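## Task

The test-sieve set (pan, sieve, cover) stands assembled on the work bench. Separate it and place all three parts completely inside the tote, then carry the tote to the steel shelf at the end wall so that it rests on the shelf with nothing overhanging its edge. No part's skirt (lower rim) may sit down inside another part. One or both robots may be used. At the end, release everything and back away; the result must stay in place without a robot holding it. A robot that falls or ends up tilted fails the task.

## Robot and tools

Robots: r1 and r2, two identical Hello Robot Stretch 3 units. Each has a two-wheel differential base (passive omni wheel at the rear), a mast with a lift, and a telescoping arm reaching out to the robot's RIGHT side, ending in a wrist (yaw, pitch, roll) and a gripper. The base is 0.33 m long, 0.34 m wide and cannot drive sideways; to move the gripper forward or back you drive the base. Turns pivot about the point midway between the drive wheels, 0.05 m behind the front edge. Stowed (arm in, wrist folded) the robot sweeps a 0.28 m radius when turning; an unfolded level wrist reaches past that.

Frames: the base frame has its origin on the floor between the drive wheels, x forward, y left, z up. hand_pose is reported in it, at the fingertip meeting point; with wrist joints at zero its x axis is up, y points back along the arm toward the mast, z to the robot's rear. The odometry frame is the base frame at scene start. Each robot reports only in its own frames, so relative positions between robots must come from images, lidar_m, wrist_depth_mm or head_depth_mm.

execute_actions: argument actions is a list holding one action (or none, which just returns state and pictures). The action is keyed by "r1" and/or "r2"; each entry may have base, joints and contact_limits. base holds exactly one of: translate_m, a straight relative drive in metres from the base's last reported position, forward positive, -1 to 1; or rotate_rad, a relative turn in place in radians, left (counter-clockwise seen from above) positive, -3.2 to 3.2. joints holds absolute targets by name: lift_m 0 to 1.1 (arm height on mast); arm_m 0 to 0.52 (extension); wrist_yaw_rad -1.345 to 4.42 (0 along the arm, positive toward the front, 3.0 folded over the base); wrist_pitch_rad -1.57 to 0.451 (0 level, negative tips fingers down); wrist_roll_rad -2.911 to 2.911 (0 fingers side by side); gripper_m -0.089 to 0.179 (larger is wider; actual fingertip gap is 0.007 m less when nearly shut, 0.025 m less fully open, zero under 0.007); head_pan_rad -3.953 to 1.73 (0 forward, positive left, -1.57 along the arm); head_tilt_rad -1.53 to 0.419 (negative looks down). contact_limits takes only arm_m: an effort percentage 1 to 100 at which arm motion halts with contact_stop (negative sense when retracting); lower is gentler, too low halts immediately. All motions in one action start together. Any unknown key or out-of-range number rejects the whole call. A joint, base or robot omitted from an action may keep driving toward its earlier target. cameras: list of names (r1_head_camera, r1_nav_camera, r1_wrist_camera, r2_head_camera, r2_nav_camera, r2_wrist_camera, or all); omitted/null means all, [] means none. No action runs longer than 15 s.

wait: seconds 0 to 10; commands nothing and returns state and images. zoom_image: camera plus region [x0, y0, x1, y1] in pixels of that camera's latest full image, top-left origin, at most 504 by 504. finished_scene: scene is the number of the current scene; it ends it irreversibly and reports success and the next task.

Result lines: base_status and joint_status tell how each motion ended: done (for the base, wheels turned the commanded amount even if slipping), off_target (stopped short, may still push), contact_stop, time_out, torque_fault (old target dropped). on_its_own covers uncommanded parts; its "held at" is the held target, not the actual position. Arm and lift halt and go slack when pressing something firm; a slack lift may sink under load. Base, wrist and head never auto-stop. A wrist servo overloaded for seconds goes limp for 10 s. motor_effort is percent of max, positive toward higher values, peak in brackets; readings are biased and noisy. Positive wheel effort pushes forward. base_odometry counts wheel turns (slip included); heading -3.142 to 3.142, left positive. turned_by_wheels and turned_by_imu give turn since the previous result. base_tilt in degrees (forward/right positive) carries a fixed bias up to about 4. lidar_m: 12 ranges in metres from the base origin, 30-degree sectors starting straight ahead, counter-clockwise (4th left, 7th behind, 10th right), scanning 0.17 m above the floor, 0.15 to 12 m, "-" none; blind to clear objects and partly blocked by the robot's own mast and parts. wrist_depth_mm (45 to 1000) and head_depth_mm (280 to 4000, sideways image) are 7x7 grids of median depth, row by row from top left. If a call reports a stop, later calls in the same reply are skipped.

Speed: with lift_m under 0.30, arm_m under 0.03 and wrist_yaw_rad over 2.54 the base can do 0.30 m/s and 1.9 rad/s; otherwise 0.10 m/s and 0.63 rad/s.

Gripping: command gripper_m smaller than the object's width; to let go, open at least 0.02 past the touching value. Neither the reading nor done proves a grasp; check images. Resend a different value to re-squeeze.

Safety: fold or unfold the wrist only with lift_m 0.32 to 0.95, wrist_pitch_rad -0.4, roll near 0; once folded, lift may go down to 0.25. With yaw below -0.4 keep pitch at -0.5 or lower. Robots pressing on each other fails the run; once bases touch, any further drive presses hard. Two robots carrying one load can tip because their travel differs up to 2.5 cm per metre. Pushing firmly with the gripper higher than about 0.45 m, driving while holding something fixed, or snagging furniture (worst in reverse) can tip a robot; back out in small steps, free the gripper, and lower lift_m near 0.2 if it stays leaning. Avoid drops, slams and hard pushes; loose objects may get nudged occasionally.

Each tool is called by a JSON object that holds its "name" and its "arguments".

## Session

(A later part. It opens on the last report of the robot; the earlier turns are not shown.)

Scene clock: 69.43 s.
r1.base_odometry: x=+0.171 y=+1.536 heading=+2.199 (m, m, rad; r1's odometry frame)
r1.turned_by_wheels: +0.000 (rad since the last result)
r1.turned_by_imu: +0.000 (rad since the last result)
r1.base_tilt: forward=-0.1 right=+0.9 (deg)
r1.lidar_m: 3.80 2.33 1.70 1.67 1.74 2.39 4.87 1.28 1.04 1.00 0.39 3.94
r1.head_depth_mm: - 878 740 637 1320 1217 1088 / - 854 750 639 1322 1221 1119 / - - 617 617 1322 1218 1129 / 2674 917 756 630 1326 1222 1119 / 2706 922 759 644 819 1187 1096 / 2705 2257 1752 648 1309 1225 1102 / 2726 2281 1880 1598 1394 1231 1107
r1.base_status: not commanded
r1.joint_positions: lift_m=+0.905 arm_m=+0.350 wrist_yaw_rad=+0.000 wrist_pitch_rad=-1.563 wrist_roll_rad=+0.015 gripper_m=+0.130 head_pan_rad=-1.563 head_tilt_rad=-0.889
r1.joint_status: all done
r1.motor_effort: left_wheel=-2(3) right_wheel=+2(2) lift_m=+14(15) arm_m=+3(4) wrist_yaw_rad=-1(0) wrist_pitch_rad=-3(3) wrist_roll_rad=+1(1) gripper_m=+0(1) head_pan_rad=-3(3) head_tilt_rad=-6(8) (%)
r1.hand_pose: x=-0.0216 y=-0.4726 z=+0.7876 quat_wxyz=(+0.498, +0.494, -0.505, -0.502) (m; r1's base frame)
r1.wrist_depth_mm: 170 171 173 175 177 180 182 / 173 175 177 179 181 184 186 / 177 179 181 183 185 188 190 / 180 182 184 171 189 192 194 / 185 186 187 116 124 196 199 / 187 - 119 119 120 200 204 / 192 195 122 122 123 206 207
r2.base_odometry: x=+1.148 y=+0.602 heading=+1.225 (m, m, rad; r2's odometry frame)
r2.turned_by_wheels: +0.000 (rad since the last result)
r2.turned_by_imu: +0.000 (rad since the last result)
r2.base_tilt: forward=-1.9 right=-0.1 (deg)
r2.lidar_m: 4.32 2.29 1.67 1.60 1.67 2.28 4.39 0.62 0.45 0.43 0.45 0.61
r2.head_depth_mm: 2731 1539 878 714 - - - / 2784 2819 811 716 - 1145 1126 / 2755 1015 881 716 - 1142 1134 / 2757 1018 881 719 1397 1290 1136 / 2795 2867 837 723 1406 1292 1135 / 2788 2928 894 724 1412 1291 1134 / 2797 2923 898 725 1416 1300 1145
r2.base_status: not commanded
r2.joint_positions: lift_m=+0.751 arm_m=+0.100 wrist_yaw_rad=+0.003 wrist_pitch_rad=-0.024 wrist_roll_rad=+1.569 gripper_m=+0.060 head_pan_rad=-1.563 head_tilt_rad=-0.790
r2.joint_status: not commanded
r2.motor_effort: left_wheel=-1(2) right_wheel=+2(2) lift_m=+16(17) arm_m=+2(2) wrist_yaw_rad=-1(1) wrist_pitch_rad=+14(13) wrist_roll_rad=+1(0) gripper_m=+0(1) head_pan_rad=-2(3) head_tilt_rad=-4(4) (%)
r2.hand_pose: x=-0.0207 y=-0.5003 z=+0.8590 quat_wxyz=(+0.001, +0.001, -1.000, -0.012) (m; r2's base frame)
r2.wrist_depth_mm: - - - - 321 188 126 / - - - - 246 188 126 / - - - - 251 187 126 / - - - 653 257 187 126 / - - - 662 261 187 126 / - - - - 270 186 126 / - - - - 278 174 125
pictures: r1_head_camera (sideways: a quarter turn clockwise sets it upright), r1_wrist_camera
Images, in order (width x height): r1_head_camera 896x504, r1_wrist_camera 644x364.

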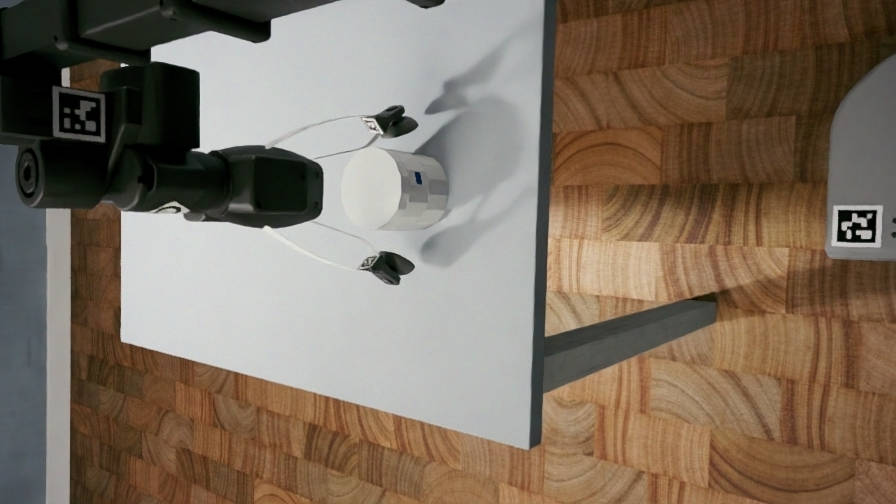

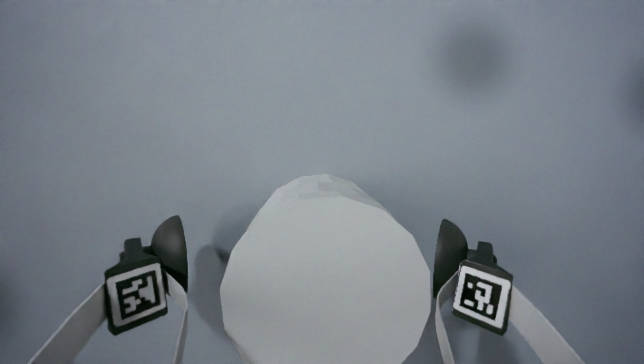

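{"name": "execute_actions", "arguments": {"actions": [{"r1":{"joints":{"lift_m":0.897}}}], "cameras": []}}

{"name": "execute_actions", "arguments": {"actions": [{"r1":{"joints":{"gripper_m":0.04}}}], "cameras": ["r1_head_camera"]}}

{"name": "execute_actions", "arguments": {"actions": [{"r1":{"joints":{"lift_m":0.93}}}], "cameras": ["r1_head_camera","r1_wrist_camera"]}}

Scene clock: 81.93 s.
r1.base_odometry: x=+0.171 y=+1.536 heading=+2.199 (m, m, rad; r1's odometry frame)
r1.turned_by_wheels: +0.000 (rad since the last result)
r1.turned_by_imu: +0.000 (rad since the last result)
r1.base_tilt: forward=-0.1 right=+0.8 (deg)
r1.lidar_m: 3.81 2.34 1.70 1.67 1.74 2.40 4.88 1.28 1.04 1.00 0.39 3.95
r1.head_depth_mm: - 867 728 636 1322 1210 1091 / - 844 750 639 1324 1210 1120 / 2649 - 620 616 1321 1222 1122 / 2686 914 756 629 1337 1221 1111 / 2728 921 758 646 818 1184 1097 / 2695 2258 1748 647 1306 1231 1102 / 2733 2287 1882 1591 1387 1236 1104
r1.base_status: not commanded
r1.joint_positions: lift_m=+0.897 arm_m=+0.350 wrist_yaw_rad=+0.000 wrist_pitch_rad=-1.563 wrist_roll_rad=+0.015 gripper_m=+0.130 head_pan_rad=-1.563 head_tilt_rad=-0.889
r1.joint_status: all done
r1.motor_effort: left_wheel=-3(3) right_wheel=+2(2) lift_m=+14(14) arm_m=+4(4) wrist_yaw_rad=-1(0) wrist_pitch_rad=-3(3) wrist_roll_rad=+1(1) gripper_m=+0(0) head_pan_rad=-3(2) head_tilt_rad=-6(7) (%)
r1.hand_pose: x=-0.0216 y=-0.4726 z=+0.7796 quat_wxyz=(+0.498, +0.494, -0.505, -0.502) (m; r1's base frame)
r1.wrist_depth_mm: 163 164 166 168 170 172 174 / 165 167 169 171 174 175 178 / 169 171 173 175 177 180 181 / 173 175 177 168 181 182 187 / 177 177 178 108 128 186 190 / 180 - 110 110 112 193 195 / 183 187 113 113 115 198 199
r2.base_odometry: x=+1.148 y=+0.602 heading=+1.225 (m, m, rad; r2's odometry frame)
r2.turned_by_wheels: +0.000 (rad since the last result)
r2.turned_by_imu: +0.001 (rad since the last result)
r2.base_tilt: forward=-2.0 right=-0.1 (deg)
r2.lidar_m: 4.33 2.28 1.67 1.60 1.66 2.27 4.37 0.62 0.45 0.43 0.45 0.61
r2.head_depth_mm: 2736 1530 878 711 - - - / 2819 2778 807 717 - 1141 1125 / 2815 1011 884 718 - 1147 1128 / 2774 1013 880 720 1407 1283 1129 / 2775 2891 834 724 1404 1298 1137 / 2770 2944 894 726 1411 1299 1133 / 2781 2931 900 725 1401 1297 1142
r2.base_status: not commanded
r2.joint_positions: lift_m=+0.751 arm_m=+0.100 wrist_yaw_rad=+0.003 wrist_pitch_rad=-0.024 wrist_roll_rad=+1.569 gripper_m=+0.060 head_pan_rad=-1.563 head_tilt_rad=-0.790
r2.joint_status: not commanded
r2.motor_effort: left_wheel=-2(2) right_wheel=+2(2) lift_m=+16(16) arm_m=+2(2) wrist_yaw_rad=-2(2) wrist_pitch_rad=+14(14) wrist_roll_rad=+0(0) gripper_m=+1(1) head_pan_rad=-3(3) head_tilt_rad=-4(4) (%)
r2.hand_pose: x=-0.0207 y=-0.5003 z=+0.8590 quat_wxyz=(+0.001, +0.001, -1.000, -0.012) (m; r2's base frame)
r2.wrist_depth_mm: - - - - 318 186 126 / - - - - 245 186 126 / - - - - 251 188 126 / - - - 670 258 186 126 / - - - 669 261 187 126 / - - - - 273 187 126 / - - - - 281 173 125
pictures: none
No camera images: the call's "cameras" was empty. Leave "cameras" out to get every camera's image.

Scene clock: 83.33 s.
r1.base_odometry: x=+0.171 y=+1.536 heading=+2.199 (m, m, rad; r1's odometry frame)
r1.turned_by_wheels: +0.000 (rad since the last result)
r1.turned_by_imu: +0.000 (rad since the last result)
r1.base_tilt: forward=+0.0 right=+1.0 (deg)
r1.lidar_m: 3.79 2.34 1.70 1.67 1.74 2.40 4.88 1.28 1.04 1.01 0.39 3.94
r1.head_depth_mm: - 867 729 637 1321 1216 1090 / - 843 750 637 1321 1214 1116 / 2655 - 666 615 1333 1215 1126 / 2679 920 754 631 1336 1220 1110 / 2722 919 761 645 818 1184 1103 / 2729 2278 1736 646 1312 1228 1103 / 2728 2281 1881 1607 1391 1230 1106
r1.base_status: not commanded
r1.joint_positions: lift_m=+0.897 arm_m=+0.350 wrist_yaw_rad=+0.000 wrist_pitch_rad=-1.563 wrist_roll_rad=+0.015 gripper_m=+0.042 head_pan_rad=-1.563 head_tilt_rad=-0.889
r1.joint_status: all done
r1.motor_effort: left_wheel=-4(3) right_wheel=+2(2) lift_m=+13(13) arm_m=+4(4) wrist_yaw_rad=-1(0) wrist_pitch_rad=-3(3) wrist_roll_rad=+1(1) gripper_m=-31(100) head_pan_rad=-2(2) head_tilt_rad=-7(7) (%)
r1.hand_pose: x=-0.0216 y=-0.4726 z=+0.7796 quat_wxyz=(+0.498, +0.494, -0.505, -0.502) (m; r1's base frame)
r1.wrist_depth_mm: 162 164 165 168 170 172 174 / 166 167 169 171 173 176 178 / 170 170 173 175 178 179 182 / 173 175 176 176 182 182 187 / 176 178 108 108 184 187 190 / 180 - 109 110 112 192 195 / 183 188 112 113 115 196 199
r2.base_odometry: x=+1.148 y=+0.602 heading=+1.225 (m, m, rad; r2's odometry frame)
r2.turned_by_wheels: +0.000 (rad since the last result)
r2.turned_by_imu: +0.000 (rad since the last result)
r2.base_tilt: forward=-1.9 right=-0.1 (deg)
r2.lidar_m: 4.34 2.29 1.67 1.60 1.67 2.27 4.37 0.62 0.45 0.43 0.45 0.61
r2.head_depth_mm: 2753 1534 878 715 - - - / 2805 2835 815 716 - 1138 1125 / 2791 1013 881 716 - 1147 1127 / 2773 1015 881 717 1400 1282 1125 / 2841 2862 839 721 1389 1300 1137 / 2778 2888 892 725 1409 1300 1139 / 2798 2912 900 726 1417 1300 1137
r2.base_status: not commanded
r2.joint_positions: lift_m=+0.751 arm_m=+0.100 wrist_yaw_rad=+0.003 wrist_pitch_rad=-0.024 wrist_roll_rad=+1.569 gripper_m=+0.060 head_pan_rad=-1.563 head_tilt_rad=-0.790
r2.joint_status: not commanded
r2.motor_effort: left_wheel=-2(2) right_wheel=+2(2) lift_m=+16(16) arm_m=+2(2) wrist_yaw_rad=-2(2) wrist_pitch_rad=+13(13) wrist_roll_rad=+0(0) gripper_m=+1(1) head_pan_rad=-2(3) head_tilt_rad=-4(4) (%)
r2.hand_pose: x=-0.0207 y=-0.5003 z=+0.8590 quat_wxyz=(+0.001, +0.001, -1.000, -0.012) (m; r2's base frame)
r2.wrist_depth_mm: - - - - 321 187 126 / - - - - 246 187 126 / - - - - 252 186 125 / - - - 661 259 187 126 / - - - 649 260 187 126 / - - - - 271 188 125 / - - - - 279 174 126
pictures: r1_head_camera (sideways: a quarter turn clockwise sets it upright)
Images, in order (width x height): r1_head_camera 896x504.

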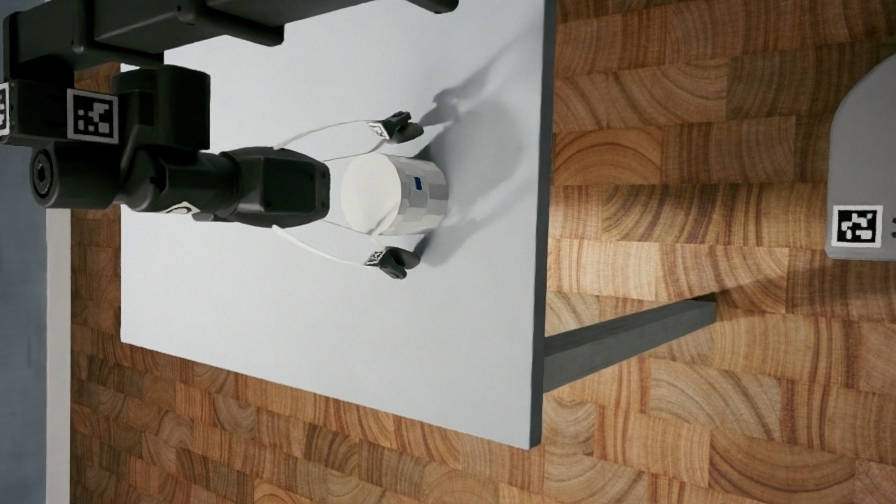

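Scene clock: 84.43 s.
r1.base_odometry: x=+0.171 y=+1.536 heading=+2.199 (m, m, rad; r1's odometry frame)
r1.turned_by_wheels: +0.000 (rad since the last result)
r1.turned_by_imu: +0.000 (rad since the last result)
r1.base_tilt: forward=-0.1 right=+0.9 (deg)
r1.lidar_m: 3.80 2.34 1.71 1.67 1.73 2.40 4.88 1.28 1.04 1.00 0.39 3.96
r1.head_depth_mm: - 878 747 638 1317 1216 1099 / - 883 749 639 1323 1217 1119 / - - 586 626 1326 1211 1125 / 2673 918 757 639 1326 1218 1115 / 2713 918 759 644 817 1186 1096 / 2721 2270 1724 648 1310 1221 1094 / 2712 2286 1864 1603 1392 1229 1105
r1.base_status: not commanded
r1.joint_positions: lift_m=+0.930 arm_m=+0.350 wrist_yaw_rad=+0.000 wrist_pitch_rad=-1.563 wrist_roll_rad=+0.015 gripper_m=+0.048 head_pan_rad=-1.563 head_tilt_rad=-0.889
r1.joint_status: all done
r1.on_its_own: gripper_m is held at +0.047, not at your +0.040, by its stall guard, which is still easing
r1.motor_effort: left_wheel=-3(3) right_wheel=+2(3) lift_m=+24(27) arm_m=+3(3) wrist_yaw_rad=+0(0) wrist_pitch_rad=-3(3) wrist_roll_rad=+1(1) gripper_m=-15(32) head_pan_rad=-2(4) head_tilt_rad=-8(6) (%)
r1.hand_pose: x=-0.0216 y=-0.4726 z=+0.8120 quat_wxyz=(+0.498, +0.494, -0.505, -0.502) (m; r1's base frame)
r1.wrist_depth_mm: 192 194 196 198 201 203 206 / 195 198 201 202 205 208 211 / 199 202 204 208 209 212 214 / 204 207 207 180 213 217 220 / 209 210 108 107 217 223 224 / 214 - 109 110 112 228 229 / 217 221 112 113 115 233 236
r2.base_odometry: x=+1.148 y=+0.602 heading=+1.225 (m, m, rad; r2's odometry frame)
r2.turned_by_wheels: +0.000 (rad since the last result)
r2.turned_by_imu: +0.000 (rad since the last result)
r2.base_tilt: forward=-1.9 right=-0.1 (deg)
r2.lidar_m: 4.34 2.28 1.67 1.60 1.66 2.27 4.40 0.62 0.45 0.43 0.45 0.61
r2.head_depth_mm: 2736 1533 875 711 - - - / 2736 2815 810 713 - 1147 1117 / 2808 1013 883 717 - 1148 1128 / 2788 1018 880 718 1401 1285 1134 / 2775 2843 834 724 1408 1286 1135 / 2791 2870 897 725 1403 1290 1140 / 2769 2891 902 727 1411 1299 1135
r2.base_status: not commanded
r2.joint_positions: lift_m=+0.751 arm_m=+0.100 wrist_yaw_rad=+0.003 wrist_pitch_rad=-0.024 wrist_roll_rad=+1.569 gripper_m=+0.060 head_pan_rad=-1.563 head_tilt_rad=-0.790
r2.joint_status: not commanded
r2.motor_effort: left_wheel=-2(2) right_wheel=+2(2) lift_m=+16(16) arm_m=+2(2) wrist_yaw_rad=-1(1) wrist_pitch_rad=+13(13) wrist_roll_rad=+1(0) gripper_m=+0(1) head_pan_rad=-3(3) head_tilt_rad=-4(4) (%)
r2.hand_pose: x=-0.0207 y=-0.5003 z=+0.8590 quat_wxyz=(+0.001, +0.001, -1.000, -0.012) (m; r2's base frame)
r2.wrist_depth_mm: - - - - 320 187 126 / - - - - 243 187 126 / - - - - 251 187 126 / - - - 654 258 187 126 / - - - 660 262 186 126 / - - - - 271 186 125 / - - - - 279 174 125
pictures: r1_head_camera (sideways: a quarter turn clockwise sets it upright), r1_wrist_camera
Images, in order (width x height): r1_head_camera 896x504, r1_wrist_camera 644x364.

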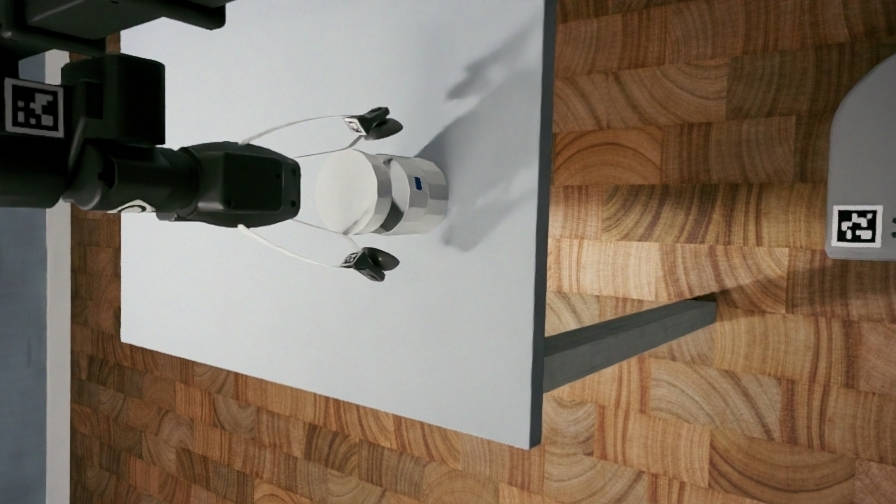

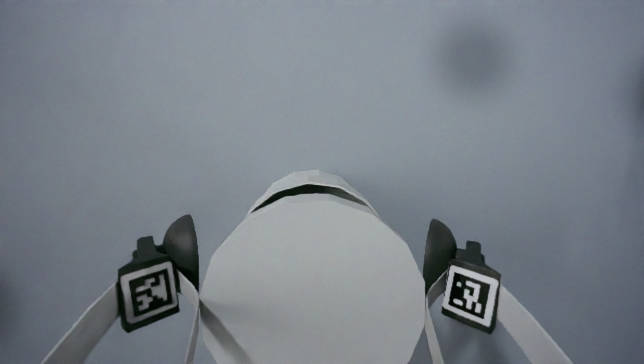

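{"name": "execute_actions", "arguments": {"actions": [{"r1":{"joints":{"lift_m":0.898}}}], "cameras": []}}

{"name": "execute_actions", "arguments": {"actions": [{"r1":{"joints":{"gripper_m":0.135}}}], "cameras": []}}

{"name": "execute_actions", "arguments": {"actions": [{"r1":{"joints":{"lift_m":0.954}}}], "cameras": []}}

{"name": "execute_actions", "arguments": {"actions": [{"r1":{"joints":{"gripper_m":0.055}}}], "cameras": ["r1_head_camera","r1_wrist_camera"]}}

{"name": "execute_actions", "arguments": {"actions": [{"r1":{"joints":{"lift_m":1.0}}}], "cameras": ["r1_head_camera","r1_wrist_camera"]}}

Scene clock: 95.80 s.
r1.base_odometry: x=+0.171 y=+1.536 heading=+2.199 (m, m, rad; r1's odometry frame)
r1.turned_by_wheels: +0.000 (rad since the last result)
r1.turned_by_imu: +0.000 (rad since the last result)
r1.base_tilt: forward=-0.2 right=+0.9 (deg)
r1.lidar_m: 3.79 2.34 1.70 1.67 1.74 2.40 4.87 1.28 1.04 1.01 0.39 3.93
r1.head_depth_mm: - 864 731 637 1323 1215 1091 / - 857 750 639 1323 1214 1113 / 2618 - 666 615 1322 1213 1130 / 2692 910 753 630 1339 1222 1110 / 2655 919 758 645 820 1192 1106 / 2690 2263 1743 646 1306 1222 1106 / 2717 2243 1875 1597 1393 1231 1104
r1.base_status: not commanded
r1.joint_positions: lift_m=+0.898 arm_m=+0.350 wrist_yaw_rad=+0.000 wrist_pitch_rad=-1.563 wrist_roll_rad=+0.015 gripper_m=+0.070 head_pan_rad=-1.563 head_tilt_rad=-0.889
r1.joint_status: all done
r1.on_its_own: gripper_m is held at +0.069, not at your +0.040, by its stall guard, which is not easing now
r1.motor_effort: left_wheel=-3(3) right_wheel=+2(3) lift_m=+14(25) arm_m=+4(3) wrist_yaw_rad=+1(0) wrist_pitch_rad=-3(3) wrist_roll_rad=+1(1) gripper_m=-19(20) head_pan_rad=-4(2) head_tilt_rad=-7(6) (%)
r1.hand_pose: x=-0.0216 y=-0.4726 z=+0.7806 quat_wxyz=(+0.498, +0.494, -0.505, -0.502) (m; r1's base frame)
r1.wrist_depth_mm: 163 165 167 168 171 173 175 / 168 168 170 172 174 176 179 / 170 172 174 176 178 181 182 / 174 176 177 177 182 184 186 / 177 179 108 108 185 188 192 / 181 - 109 110 112 194 196 / 184 188 112 113 116 197 200
r2.base_odometry: x=+1.148 y=+0.602 heading=+1.225 (m, m, rad; r2's odometry frame)
r2.turned_by_wheels: +0.000 (rad since the last result)
r2.turned_by_imu: +0.002 (rad since the last result)
r2.base_tilt: forward=-2.0 right=-0.1 (deg)
r2.lidar_m: 4.33 2.28 1.67 1.60 1.66 2.27 4.37 0.62 0.45 0.43 0.45 0.61
r2.head_depth_mm: 2744 1537 876 712 - - - / 2804 2802 811 713 - 1145 1130 / 2806 1011 883 719 - 1151 1128 / 2799 1017 884 717 1402 1289 1128 / 2803 2844 838 721 1398 1294 1130 / 2805 2911 894 724 1408 1293 1136 / 2775 2935 897 727 1408 1302 1130
r2.base_status: not commanded
r2.joint_positions: lift_m=+0.751 arm_m=+0.100 wrist_yaw_rad=+0.003 wrist_pitch_rad=-0.024 wrist_roll_rad=+1.569 gripper_m=+0.060 head_pan_rad=-1.563 head_tilt_rad=-0.790
r2.joint_status: not commanded
r2.motor_effort: left_wheel=-2(2) right_wheel=+2(2) lift_m=+16(16) arm_m=+2(2) wrist_yaw_rad=-1(2) wrist_pitch_rad=+14(13) wrist_roll_rad=+0(0) gripper_m=+1(1) head_pan_rad=-3(3) head_tilt_rad=-4(4) (%)
r2.hand_pose: x=-0.0207 y=-0.5003 z=+0.8590 quat_wxyz=(+0.001, +0.001, -1.000, -0.012) (m; r2's base frame)
r2.wrist_depth_mm: - - - - 321 187 125 / - - - - 244 187 126 / - - - - 251 188 126 / - - - 650 257 186 126 / - - - 655 262 187 126 / - - - - 274 186 126 / - - - - 276 174 125
pictures: none
No camera images: the call's "cameras" was empty. Leave "cameras" out to get every camera's image.

Scene clock: 96.93 s.
r1.base_odometry: x=+0.171 y=+1.536 heading=+2.199 (m, m, rad; r1's odometry frame)
r1.turned_by_wheels: +0.000 (rad since the last result)
r1.turned_by_imu: +0.000 (rad since the last result)
r1.base_tilt: forward=-0.2 right=+0.9 (deg)
r1.lidar_m: 3.80 2.33 1.70 1.67 1.74 2.40 4.88 1.28 1.04 1.00 0.39 3.95
r1.head_depth_mm: - 866 731 639 1313 1213 1095 / - 856 752 639 1314 1213 1113 / 2636 - 699 616 1320 1220 1126 / 2667 918 758 632 1320 1225 1115 / 2695 923 755 646 817 1185 1108 / 2699 2253 1744 647 1306 1232 1104 / 2727 2296 1867 1588 1387 1224 1105
r1.base_status: not commanded
r1.joint_positions: lift_m=+0.898 arm_m=+0.350 wrist_yaw_rad=+0.000 wrist_pitch_rad=-1.563 wrist_roll_rad=+0.015 gripper_m=+0.135 head_pan_rad=-1.563 head_tilt_rad=-0.889
r1.joint_status: all done
r1.motor_effort: left_wheel=-3(3) right_wheel=+2(2) lift_m=+14(14) arm_m=+4(3) wrist_yaw_rad=-1(1) wrist_pitch_rad=-3(3) wrist_roll_rad=+1(1) gripper_m=+0(79) head_pan_rad=-2(3) head_tilt_rad=-6(7) (%)
r1.hand_pose: x=-0.0216 y=-0.4726 z=+0.7806 quat_wxyz=(+0.498, +0.494, -0.505, -0.502) (m; r1's base frame)
r1.wrist_depth_mm: 164 166 167 169 171 173 175 / 168 168 170 172 174 176 179 / 170 171 174 176 178 181 182 / 174 176 178 177 182 185 187 / 177 178 179 109 185 188 190 / 181 - 111 112 113 193 196 / 185 188 113 114 117 199 200
r2.base_odometry: x=+1.148 y=+0.602 heading=+1.225 (m, m, rad; r2's odometry frame)
r2.turned_by_wheels: +0.000 (rad since the last result)
r2.turned_by_imu: +0.000 (rad since the last result)
r2.base_tilt: forward=-1.9 right=-0.1 (deg)
r2.lidar_m: 4.34 2.29 1.67 1.60 1.66 2.27 4.38 0.62 0.45 0.43 0.45 0.61
r2.head_depth_mm: 2734 1525 875 713 - - - / 2767 2848 808 713 - 1150 1125 / 2798 1015 878 718 - 1151 1126 / 2823 1017 879 720 1394 1292 1132 / 2749 2910 836 720 1395 1289 1134 / 2806 2909 896 724 1394 1294 1130 / 2791 2964 901 726 1415 1303 1135
r2.base_status: not commanded
r2.joint_positions: lift_m=+0.751 arm_m=+0.100 wrist_yaw_rad=+0.003 wrist_pitch_rad=-0.024 wrist_roll_rad=+1.569 gripper_m=+0.060 head_pan_rad=-1.563 head_tilt_rad=-0.790
r2.joint_status: not commanded
r2.motor_effort: left_wheel=-2(2) right_wheel=+2(2) lift_m=+16(16) arm_m=+2(2) wrist_yaw_rad=-2(1) wrist_pitch_rad=+14(13) wrist_roll_rad=+0(0) gripper_m=+1(1) head_pan_rad=-2(3) head_tilt_rad=-4(4) (%)
r2.hand_pose: x=-0.0207 y=-0.5003 z=+0.8590 quat_wxyz=(+0.001, +0.001, -1.000, -0.012) (m; r2's base frame)
r2.wrist_depth_mm: - - - - 324 188 126 / - - - - 246 186 126 / - - - - 251 186 126 / - - - 666 260 187 126 / - - - 665 262 187 126 / - - - - 271 186 125 / - - - - 281 173 125
pictures: none
No camera images: the call's "cameras" was empty. Leave "cameras" out to get every camera's image.

Scene clock: 98.27 s.
r1.base_odometry: x=+0.171 y=+1.536 heading=+2.199 (m, m, rad; r1's odometry frame)
r1.turned_by_wheels: +0.000 (rad since the last result)
r1.turned_by_imu: +0.000 (rad since the last result)
r1.base_tilt: forward=-0.1 right=+0.9 (deg)
r1.lidar_m: 3.80 2.34 1.70 1.66 1.73 2.39 4.89 1.28 1.04 1.01 0.39 3.94
r1.head_depth_mm: 2609 900 748 637 1322 1206 1091 / - 909 768 639 1329 1217 1117 / - - 754 616 1335 1223 1128 / 2686 929 757 634 1329 1225 1116 / 2723 923 758 644 817 1184 1099 / 2686 2274 1741 647 1316 1224 1105 / 2742 2282 1891 1585 1382 1235 1106
r1.base_status: not commanded
r1.joint_positions: lift_m=+0.954 arm_m=+0.350 wrist_yaw_rad=+0.000 wrist_pitch_rad=-1.563 wrist_roll_rad=+0.015 gripper_m=+0.135 head_pan_rad=-1.563 head_tilt_rad=-0.889
r1.joint_status: all done
r1.motor_effort: left_wheel=-3(3) right_wheel=+2(2) lift_m=+24(26) arm_m=+4(4) wrist_yaw_rad=+1(0) wrist_pitch_rad=-3(3) wrist_roll_rad=+1(1) gripper_m=+1(0) head_pan_rad=-2(3) head_tilt_rad=-6(7) (%)
r1.hand_pose: x=-0.0216 y=-0.4726 z=+0.8360 quat_wxyz=(+0.498, +0.494, -0.505, -0.502) (m; r1's base frame)
r1.wrist_depth_mm: 214 215 219 221 223 226 230 / 217 220 223 227 227 231 234 / 223 226 228 229 233 235 243 / 228 231 231 176 238 242 246 / 233 235 236 165 243 247 249 / 239 - 242 170 250 254 255 / 241 245 250 253 256 260 263
r2.base_odometry: x=+1.148 y=+0.602 heading=+1.225 (m, m, rad; r2's odometry frame)
r2.turned_by_wheels: +0.000 (rad since the last result)
r2.turned_by_imu: +0.000 (rad since the last result)
r2.base_tilt: forward=-1.9 right=-0.1 (deg)
r2.lidar_m: 4.33 2.28 1.66 1.61 1.66 2.27 4.38 0.62 0.45 0.43 0.45 0.61
r2.head_depth_mm: 2777 1536 875 711 - - - / 2776 2811 811 715 - 1139 1125 / 2760 1013 883 716 - 1149 1126 / 2780 1018 883 720 1400 1282 1130 / 2784 2913 838 720 1400 1287 1133 / 2784 2928 894 724 1397 1295 1129 / 2769 2936 898 726 1400 1305 1137
r2.base_status: not commanded
r2.joint_positions: lift_m=+0.751 arm_m=+0.100 wrist_yaw_rad=+0.003 wrist_pitch_rad=-0.024 wrist_roll_rad=+1.569 gripper_m=+0.060 head_pan_rad=-1.563 head_tilt_rad=-0.790
r2.joint_status: not commanded
r2.motor_effort: left_wheel=-2(2) right_wheel=+2(2) lift_m=+16(16) arm_m=+2(2) wrist_yaw_rad=-2(2) wrist_pitch_rad=+13(13) wrist_roll_rad=+0(1) gripper_m=+1(1) head_pan_rad=-2(3) head_tilt_rad=-4(4) (%)
r2.hand_pose: x=-0.0207 y=-0.5003 z=+0.8590 quat_wxyz=(+0.001, +0.001, -1.000, -0.012) (m; r2's base frame)
r2.wrist_depth_mm: - - - - 320 187 126 / - - - - 246 187 126 / - - - - 251 186 126 / - - - 650 258 187 125 / - - - 645 263 188 125 / - - - - 270 186 126 / - - - - 279 175 125
pictures: none
No camera images: the call's "cameras" was empty. Leave "cameras" out to get every camera's image.

Scene clock: 99.57 s.
r1.base_odometry: x=+0.171 y=+1.536 heading=+2.199 (m, m, rad; r1's odometry frame)
r1.turned_by_wheels: +0.000 (rad since the last result)
r1.turned_by_imu: +0.000 (rad since the last result)
r1.base_tilt: forward=-0.1 right=+1.0 (deg)
r1.lidar_m: 3.80 2.34 1.70 1.66 1.74 2.41 4.86 1.29 1.04 1.00 0.39 3.95
r1.head_depth_mm: 2595 904 748 639 1329 1213 1096 / - 910 749 639 1321 1219 1110 / - - 754 615 1323 1225 1128 / 2715 927 773 636 1328 1218 1113 / 2702 918 758 646 818 1190 1098 / 2717 2272 1753 645 1312 1230 1107 / 2717 2285 1890 1598 1390 1234 1108
r1.base_status: not commanded
r1.joint_positions: lift_m=+0.954 arm_m=+0.350 wrist_yaw_rad=+0.000 wrist_pitch_rad=-1.563 wrist_roll_rad=+0.015 gripper_m=+0.055 head_pan_rad=-1.563 head_tilt_rad=-0.889
r1.joint_status: all done
r1.motor_effort: left_wheel=-3(3) right_wheel=+2(1) lift_m=+23(24) arm_m=+4(4) wrist_yaw_rad=+0(1) wrist_pitch_rad=-3(3) wrist_roll_rad=+1(1) gripper_m=-7(81) head_pan_rad=-3(3) head_tilt_rad=-7(6) (%)
r1.hand_pose: x=-0.0216 y=-0.4725 z=+0.8361 quat_wxyz=(+0.498, +0.494, -0.505, -0.502) (m; r1's base frame)
r1.wrist_depth_mm: 214 216 219 222 224 227 230 / 218 220 223 226 230 233 236 / 224 226 229 230 234 236 240 / 230 229 233 178 239 243 245 / 232 236 167 166 245 250 250 / 239 239 170 171 - 254 256 / 243 246 249 253 257 258 263
r2.base_odometry: x=+1.148 y=+0.602 heading=+1.225 (m, m, rad; r2's odometry frame)
r2.turned_by_wheels: +0.000 (rad since the last result)
r2.turned_by_imu: +0.000 (rad since the last result)
r2.base_tilt: forward=-2.0 right=-0.1 (deg)
r2.lidar_m: 4.34 2.29 1.67 1.61 1.66 2.28 4.39 0.62 0.45 0.43 0.45 0.61
r2.head_depth_mm: 2692 1525 878 713 - - - / 2781 2816 810 712 - 1151 1117 / 2759 1012 883 715 - 1151 1125 / 2827 1017 877 720 1389 1287 1133 / 2770 2849 835 723 1404 1294 1137 / 2765 2904 893 724 1403 1298 1140 / 2796 2966 900 727 1421 1308 1139
r2.base_status: not commanded
r2.joint_positions: lift_m=+0.751 arm_m=+0.100 wrist_yaw_rad=+0.003 wrist_pitch_rad=-0.024 wrist_roll_rad=+1.569 gripper_m=+0.060 head_pan_rad=-1.563 head_tilt_rad=-0.790
r2.joint_status: not commanded
r2.motor_effort: left_wheel=-3(2) right_wheel=+2(2) lift_m=+16(16) arm_m=+2(2) wrist_yaw_rad=-1(2) wrist_pitch_rad=+14(13) wrist_roll_rad=+0(0) gripper_m=+1(1) head_pan_rad=-3(3) head_tilt_rad=-4(5) (%)
r2.hand_pose: x=-0.0207 y=-0.5003 z=+0.8590 quat_wxyz=(+0.001, +0.001, -1.000, -0.012) (m; r2's base frame)
r2.wrist_depth_mm: - - - - 320 186 126 / - - - - 244 186 125 / - - - - 253 188 125 / - - - 670 256 187 126 / - - - 665 262 186 126 / - - - - 267 186 125 / - - - - 281 174 125
pictures: r1_head_camera (sideways: a quarter turn clockwise sets it upright), r1_wrist_camera
Images, in order (width x height): r1_head_camera 896x504, r1_wrist_camera 644x364.

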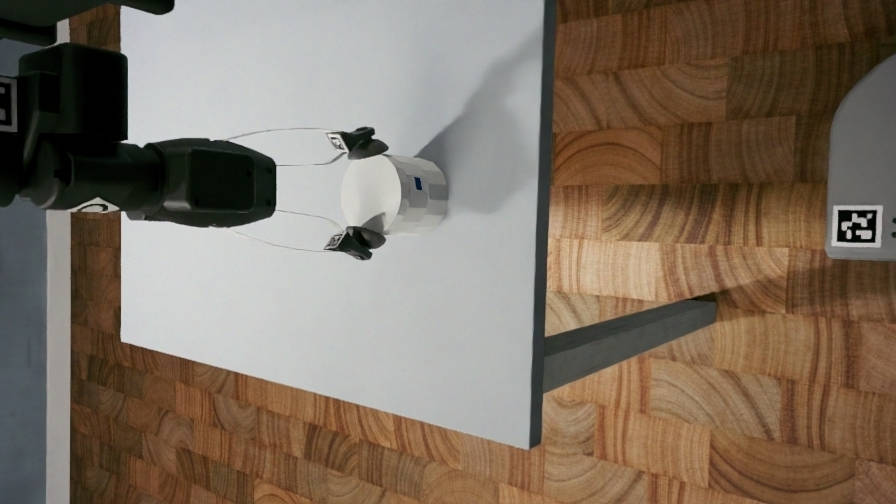

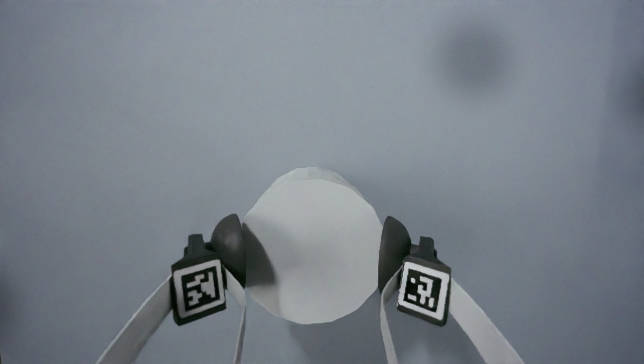

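Scene clock: 100.80 s.
r1.base_odometry: x=+0.171 y=+1.536 heading=+2.199 (m, m, rad; r1's odometry frame)
r1.turned_by_wheels: +0.000 (rad since the last result)
r1.turned_by_imu: +0.000 (rad since the last result)
r1.base_tilt: forward=-0.2 right=+0.9 (deg)
r1.lidar_m: 3.81 2.34 1.70 1.67 1.74 2.40 4.88 1.28 1.04 1.01 0.39 3.95
r1.head_depth_mm: 2635 903 749 638 1314 1217 1089 / 2701 905 750 639 1329 1216 1114 / - 835 641 626 1329 1219 1132 / 2669 902 737 642 1331 1221 1116 / 2671 920 758 645 817 1195 1100 / 2714 2279 1748 646 1316 1230 1100 / 2714 2290 1881 1598 1387 1232 1100
r1.base_status: not commanded
r1.joint_positions: lift_m=+1.000 arm_m=+0.350 wrist_yaw_rad=+0.000 wrist_pitch_rad=-1.563 wrist_roll_rad=+0.015 gripper_m=+0.055 head_pan_rad=-1.563 head_tilt_rad=-0.889
r1.joint_status: all done
r1.motor_effort: left_wheel=-3(3) right_wheel=+2(2) lift_m=+24(22) arm_m=+3(3) wrist_yaw_rad=+1(0) wrist_pitch_rad=-3(3) wrist_roll_rad=+1(1) gripper_m=-8(9) head_pan_rad=-4(3) head_tilt_rad=-5(7) (%)
r1.hand_pose: x=-0.0216 y=-0.4725 z=+0.8820 quat_wxyz=(+0.498, +0.494, -0.505, -0.502) (m; r1's base frame)
r1.wrist_depth_mm: 257 258 260 265 268 270 276 / 262 264 268 270 270 278 280 / 266 268 272 279 278 283 288 / 275 275 278 219 287 290 291 / 281 282 168 167 294 296 301 / 287 287 170 171 - 305 306 / - 295 297 301 305 311 314
r2.base_odometry: x=+1.148 y=+0.602 heading=+1.225 (m, m, rad; r2's odometry frame)
r2.turned_by_wheels: +0.000 (rad since the last result)
r2.turned_by_imu: +0.000 (rad since the last result)
r2.base_tilt: forward=-1.9 right=-0.1 (deg)
r2.lidar_m: 4.33 2.28 1.67 1.60 1.66 2.27 4.39 0.62 0.45 0.43 0.45 0.61
r2.head_depth_mm: 2740 1539 878 709 - - - / 2818 2880 810 714 - 1148 1121 / 2751 1010 875 718 - 1146 1124 / 2796 1010 884 717 1398 1286 1127 / 2778 2887 836 724 1403 1295 1134 / 2782 2898 895 723 1395 1298 1133 / 2800 2916 899 726 1412 1299 1140
r2.base_status: not commanded
r2.joint_positions: lift_m=+0.751 arm_m=+0.100 wrist_yaw_rad=+0.003 wrist_pitch_rad=-0.024 wrist_roll_rad=+1.569 gripper_m=+0.060 head_pan_rad=-1.563 head_tilt_rad=-0.790
r2.joint_status: not commanded
r2.motor_effort: left_wheel=-3(2) right_wheel=+2(3) lift_m=+16(16) arm_m=+2(2) wrist_yaw_rad=-1(1) wrist_pitch_rad=+13(13) wrist_roll_rad=+1(0) gripper_m=+1(1) head_pan_rad=-3(3) head_tilt_rad=-4(4) (%)
r2.hand_pose: x=-0.0207 y=-0.5003 z=+0.8590 quat_wxyz=(+0.001, +0.001, -1.000, -0.012) (m; r2's base frame)
r2.wrist_depth_mm: - - - - 324 187 126 / - - - - 246 187 127 / - - - - 251 188 126 / - - - 646 258 187 126 / - - - 654 261 186 126 / - - - - 269 186 125 / - - - - 278 175 125
pictures: r1_head_camera (sideways: a quarter turn clockwise sets it upright), r1_wrist_camera
Images, in order (width x height): r1_head_camera 896x504, r1_wrist_camera 644x364.

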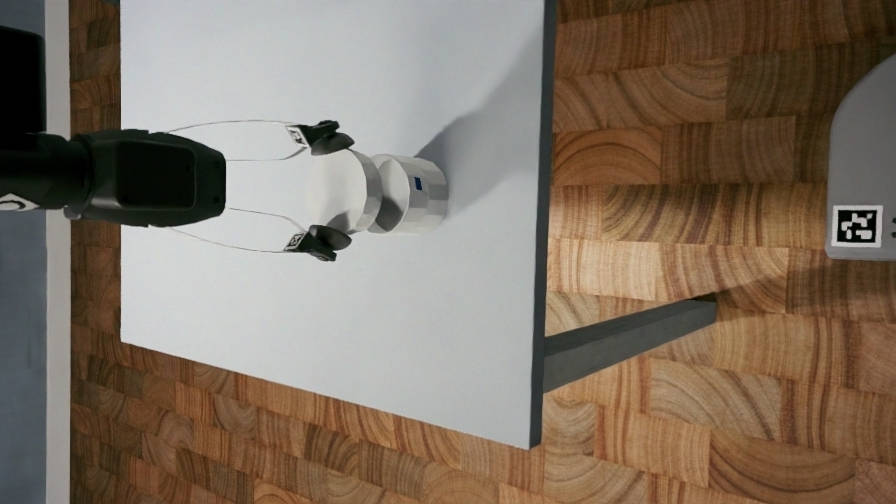

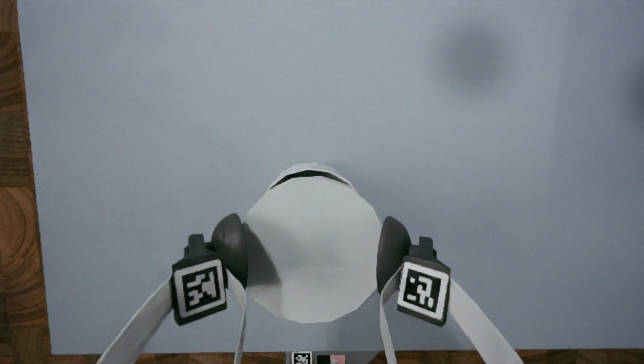

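{"name": "execute_actions", "arguments": {"actions": [{"r1":{"base":{"translate_m":-0.57},"joints":{"lift_m":1.03,"arm_m":0.52,"head_tilt_rad":-0.8}}}], "cameras": ["r1_head_camera","r1_wrist_camera"]}}

Scene clock: 118.47 s.
r1.base_odometry: x=+0.507 y=+1.075 heading=+2.199 (m, m, rad; r1's odometry frame)
r1.turned_by_wheels: +0.000 (rad since the last result)
r1.turned_by_imu: +0.000 (rad since the last result)
r1.base_tilt: forward=-0.1 right=+0.9 (deg)
r1.lidar_m: 4.37 2.32 1.73 1.67 1.74 2.41 4.32 0.75 1.03 1.00 1.04 0.79
r1.head_depth_mm: 2633 2603 836 687 599 1246 1105 / 2695 2602 766 673 599 1252 1113 / - 2605 790 659 602 1254 1115 / 1059 1264 829 660 603 1264 1116 / 2713 2619 796 662 618 1261 1121 / 2717 1083 851 699 619 1263 1117 / 2760 1089 853 702 622 1271 1122
r1.base_status: done
r1.joint_positions: lift_m=+1.030 arm_m=+0.520 wrist_yaw_rad=+0.000 wrist_pitch_rad=-1.564 wrist_roll_rad=+0.015 gripper_m=+0.055 head_pan_rad=-1.563 head_tilt_rad=-0.803
r1.joint_status: all done
r1.motor_effort: left_wheel=-3(7) right_wheel=+2(1) lift_m=+25(24) arm_m=+4(3) wrist_yaw_rad=+0(1) wrist_pitch_rad=-3(3) wrist_roll_rad=+1(1) gripper_m=-8(7) head_pan_rad=-2(3) head_tilt_rad=+2(16) (%)
r1.hand_pose: x=-0.0216 y=-0.6424 z=+0.9120 quat_wxyz=(+0.498, +0.494, -0.505, -0.502) (m; r1's base frame)
r1.wrist_depth_mm: 204 285 287 291 243 300 307 / 210 286 294 297 237 308 311 / 217 293 301 305 267 313 315 / 221 298 302 303 266 321 326 / 221 299 168 167 231 326 328 / 271 280 169 171 - 335 339 / 276 276 300 297 270 341 350
r2.base_odometry: x=+1.148 y=+0.602 heading=+1.225 (m, m, rad; r2's odometry frame)
r2.turned_by_wheels: +0.000 (rad since the last result)
r2.turned_by_imu: +0.002 (rad since the last result)
r2.base_tilt: forward=-1.9 right=-0.1 (deg)
r2.lidar_m: 4.33 2.28 1.67 1.61 1.66 2.27 4.39 0.62 0.45 0.43 0.45 0.61
r2.head_depth_mm: 2795 2801 877 710 - - - / 2795 2797 808 713 - 1142 1135 / 2802 1014 885 717 - 1148 1136 / 674 1008 881 719 1398 1288 1134 / 2812 2863 839 723 1407 1291 1137 / 2737 2868 892 722 1402 1291 1138 / 2828 2968 897 723 1399 1294 1129
r2.base_status: not commanded
r2.joint_positions: lift_m=+0.751 arm_m=+0.100 wrist_yaw_rad=+0.003 wrist_pitch_rad=-0.024 wrist_roll_rad=+1.569 gripper_m=+0.060 head_pan_rad=-1.563 head_tilt_rad=-0.790
r2.joint_status: not commanded
r2.motor_effort: left_wheel=-2(2) right_wheel=+2(2) lift_m=+16(16) arm_m=+2(2) wrist_yaw_rad=-1(2) wrist_pitch_rad=+13(13) wrist_roll_rad=+1(0) gripper_m=+1(1) head_pan_rad=-2(3) head_tilt_rad=-4(4) (%)
r2.hand_pose: x=-0.0207 y=-0.5003 z=+0.8590 quat_wxyz=(+0.001, +0.001, -1.000, -0.012) (m; r2's base frame)
r2.wrist_depth_mm: - - - - 318 187 126 / - - - - 246 187 126 / - - - - 252 186 126 / - 497 - 484 258 187 126 / 470 531 - 526 262 189 126 / - - - - 272 186 126 / - - - - 278 174 126
pictures: r1_head_camera (sideways: a quarter turn clockwise sets it upright), r1_wrist_camera
Images, in order (width x height): r1_head_camera 896x504, r1_wrist_camera 644x364.

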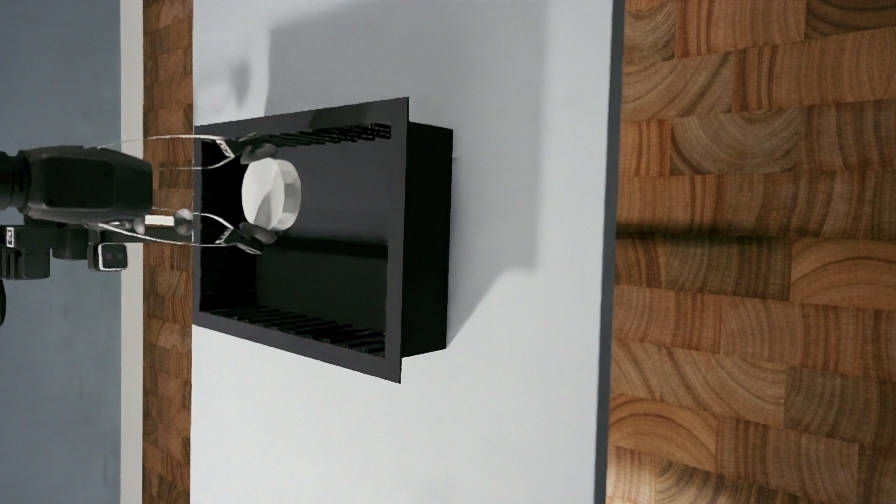

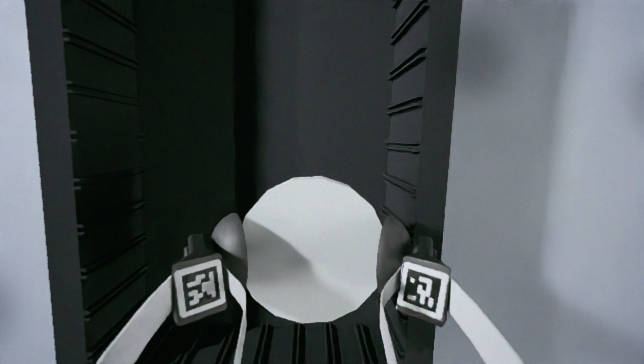

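{"name": "execute_actions", "arguments": {"actions": [{"r1":{"base":{"translate_m":0.04}},"r2":{"joints":{"arm_m":0.23,"lift_m":0.745,"gripper_m":0.045}}}], "cameras": ["r1_head_camera","r1_wrist_camera"]}}

{"name": "execute_actions", "arguments": {"actions": [{"r1":{"joints":{"lift_m":0.915}}}], "cameras": ["r1_head_camera","r1_wrist_camera"]}}

Scene clock: 126.83 s.
r1.base_odometry: x=+0.483 y=+1.107 heading=+2.199 (m, m, rad; r1's odometry frame)
r1.turned_by_wheels: +0.000 (rad since the last result)
r1.turned_by_imu: +0.000 (rad since the last result)
r1.base_tilt: forward=-0.1 right=+0.9 (deg)
r1.lidar_m: 4.31 2.32 1.73 1.68 1.74 2.41 4.36 0.79 1.04 1.00 1.04 0.76
r1.head_depth_mm: 2677 2564 834 673 597 1253 1107 / 2676 2594 785 641 600 1254 1114 / - 947 789 644 602 1255 1112 / 1134 1039 828 643 603 1258 1115 / 2711 2658 778 649 618 1257 1115 / 2717 1090 848 699 619 1260 1118 / 2745 1092 852 701 623 1266 1129
r1.base_status: done
r1.joint_positions: lift_m=+1.030 arm_m=+0.520 wrist_yaw_rad=+0.000 wrist_pitch_rad=-1.564 wrist_roll_rad=+0.015 gripper_m=+0.055 head_pan_rad=-1.563 head_tilt_rad=-0.803
r1.joint_status: not commanded
r1.motor_effort: left_wheel=-3(3) right_wheel=+1(3) lift_m=+24(25) arm_m=+3(4) wrist_yaw_rad=+1(0) wrist_pitch_rad=-3(3) wrist_roll_rad=+1(1) gripper_m=-8(8) head_pan_rad=-3(3) head_tilt_rad=+2(2) (%)
r1.hand_pose: x=-0.0216 y=-0.6424 z=+0.9120 quat_wxyz=(+0.498, +0.494, -0.505, -0.502) (m; r1's base frame)
r1.wrist_depth_mm: 284 217 286 290 293 226 302 / 291 218 293 296 296 239 312 / 295 220 300 304 303 239 314 / 300 239 303 305 311 316 322 / 307 242 168 167 275 325 332 / 315 227 170 171 - 335 339 / 320 270 328 335 333 346 350
r2.base_odometry: x=+1.148 y=+0.602 heading=+1.225 (m, m, rad; r2's odometry frame)
r2.turned_by_wheels: +0.000 (rad since the last result)
r2.turned_by_imu: +0.001 (rad since the last result)
r2.base_tilt: forward=-1.9 right=-0.1 (deg)
r2.lidar_m: 4.33 2.28 1.66 1.61 1.66 2.27 4.39 0.62 0.45 0.43 0.45 0.61
r2.head_depth_mm: 2794 2823 874 733 - - - / 2834 1096 823 - 1429 1272 1122 / 2659 1013 876 - 1423 1285 1127 / 2654 1012 878 741 1400 1283 1128 / 2777 2879 837 720 1409 1293 1134 / 2776 2851 897 725 1411 1289 1138 / 2797 2943 896 728 1407 1292 1128
r2.base_status: not commanded
r2.joint_positions: lift_m=+0.746 arm_m=+0.230 wrist_yaw_rad=+0.002 wrist_pitch_rad=-0.024 wrist_roll_rad=+1.570 gripper_m=+0.045 head_pan_rad=-1.563 head_tilt_rad=-0.790
r2.joint_status: all done
r2.motor_effort: left_wheel=-2(3) right_wheel=+2(2) lift_m=+17(18) arm_m=+3(1) wrist_yaw_rad=-1(2) wrist_pitch_rad=+14(15) wrist_roll_rad=+0(0) gripper_m=+0(62) head_pan_rad=-2(2) head_tilt_rad=-4(4) (%)
r2.hand_pose: x=-0.0208 y=-0.6302 z=+0.8539 quat_wxyz=(+0.001, +0.001, -1.000, -0.013) (m; r2's base frame)
r2.wrist_depth_mm: - - - - 167 165 119 / - - - 417 172 170 119 / - - - 556 176 174 119 / 302 362 - 343 179 176 118 / 361 - - 358 184 176 120 / - - - 278 - 175 119 / - - - - 194 165 119
pictures: r1_head_camera (sideways: a quarter turn clockwise sets it upright), r1_wrist_camera
Images, in order (width x height): r1_head_camera 896x504, r1_wrist_camera 644x364.

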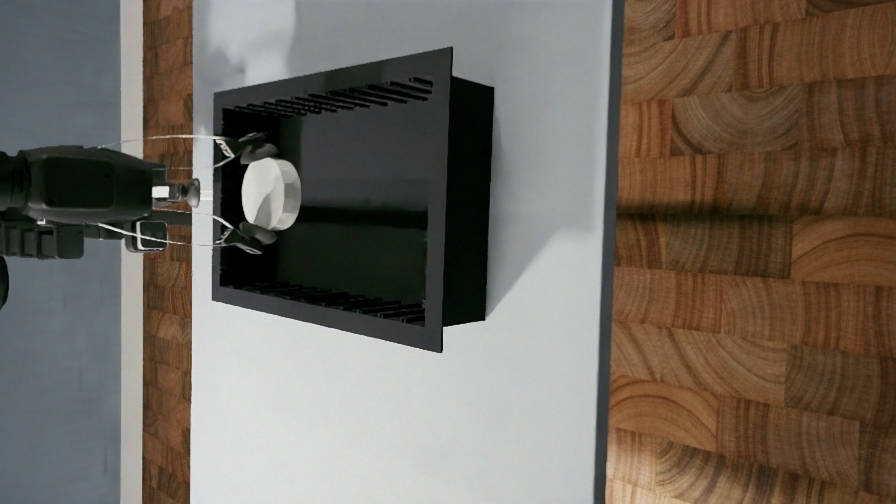

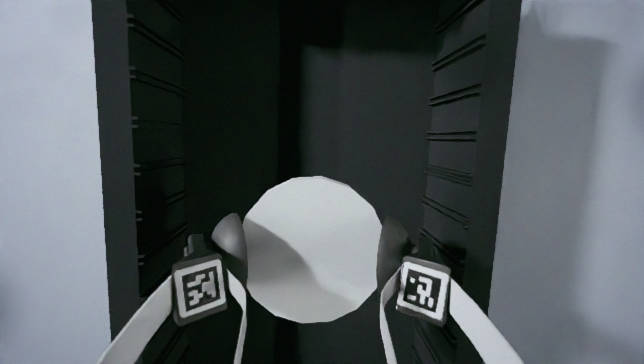

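Scene clock: 128.70 s.
r1.base_odometry: x=+0.483 y=+1.107 heading=+2.199 (m, m, rad; r1's odometry frame)
r1.turned_by_wheels: +0.000 (rad since the last result)
r1.turned_by_imu: +0.000 (rad since the last result)
r1.base_tilt: forward=-0.2 right=+0.9 (deg)
r1.lidar_m: 4.34 2.32 1.73 1.67 1.74 2.40 4.35 0.79 1.03 1.00 1.04 0.76
r1.head_depth_mm: 2571 - 837 670 598 1248 1107 / - 2601 785 641 598 1253 1108 / - - 836 642 600 1252 1117 / 1114 1036 841 648 604 1258 1116 / 2701 2615 776 649 619 1258 1115 / 2735 1089 847 699 620 1264 1123 / 2725 1087 856 700 621 1267 1131
r1.base_status: not commanded
r1.joint_positions: lift_m=+0.915 arm_m=+0.520 wrist_yaw_rad=+0.000 wrist_pitch_rad=-1.564 wrist_roll_rad=+0.015 gripper_m=+0.055 head_pan_rad=-1.563 head_tilt_rad=-0.803
r1.joint_status: all done
r1.motor_effort: left_wheel=-3(2) right_wheel=+2(2) lift_m=+14(23) arm_m=+4(4) wrist_yaw_rad=+1(0) wrist_pitch_rad=-3(3) wrist_roll_rad=+1(0) gripper_m=-8(8) head_pan_rad=-3(2) head_tilt_rad=+2(3) (%)
r1.hand_pose: x=-0.0216 y=-0.6424 z=+0.7976 quat_wxyz=(+0.498, +0.494, -0.505, -0.502) (m; r1's base frame)
r1.wrist_depth_mm: 153 178 180 181 184 184 132 / 152 182 184 186 188 188 131 / 152 186 188 190 192 191 130 / 156 189 191 191 196 188 130 / 154 193 168 167 200 187 129 / 155 195 170 171 - 182 128 / 156 202 206 207 211 172 127
r2.base_odometry: x=+1.148 y=+0.602 heading=+1.225 (m, m, rad; r2's odometry frame)
r2.turned_by_wheels: +0.000 (rad since the last result)
r2.turned_by_imu: +0.000 (rad since the last result)
r2.base_tilt: forward=-1.9 right=-0.1 (deg)
r2.lidar_m: 4.33 2.28 1.66 1.60 1.67 2.27 4.39 0.62 0.45 0.43 0.45 0.61
r2.head_depth_mm: 2792 2874 878 732 - - - / 2809 1104 824 - 1418 1273 1128 / 2664 1014 877 - 1425 1279 1126 / 682 1019 880 742 1395 1283 1130 / 2769 2871 836 722 1403 1296 1139 / 2739 2974 897 723 1403 1298 1139 / 2786 2891 898 726 1414 1286 1132
r2.base_status: not commanded
r2.joint_positions: lift_m=+0.746 arm_m=+0.230 wrist_yaw_rad=+0.002 wrist_pitch_rad=-0.024 wrist_roll_rad=+1.570 gripper_m=+0.045 head_pan_rad=-1.563 head_tilt_rad=-0.790
r2.joint_status: not commanded
r2.motor_effort: left_wheel=-1(2) right_wheel=+2(2) lift_m=+17(17) arm_m=+3(3) wrist_yaw_rad=-2(2) wrist_pitch_rad=+13(13) wrist_roll_rad=+0(0) gripper_m=+0(0) head_pan_rad=-2(2) head_tilt_rad=-4(5) (%)
r2.hand_pose: x=-0.0208 y=-0.6302 z=+0.8539 quat_wxyz=(+0.001, +0.001, -1.000, -0.013) (m; r2's base frame)
r2.wrist_depth_mm: - - - - 168 166 119 / - - - 414 170 170 119 / - - - 552 175 175 119 / - 331 360 561 179 176 119 / 330 351 - 381 184 176 119 / - - - 278 - 176 118 / - - - - 195 165 118
pictures: r1_head_camera (sideways: a quarter turn clockwise sets it upright), r1_wrist_camera
Images, in order (width x height): r1_head_camera 896x504, r1_wrist_camera 644x364.

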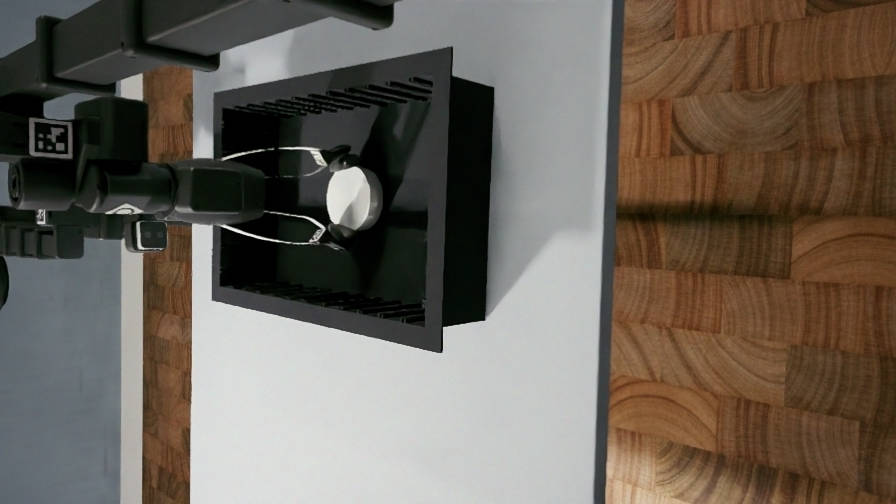

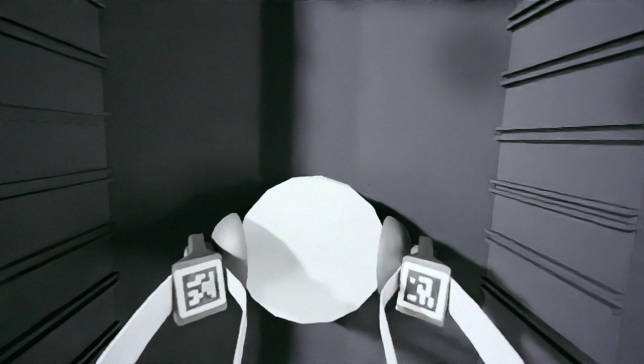

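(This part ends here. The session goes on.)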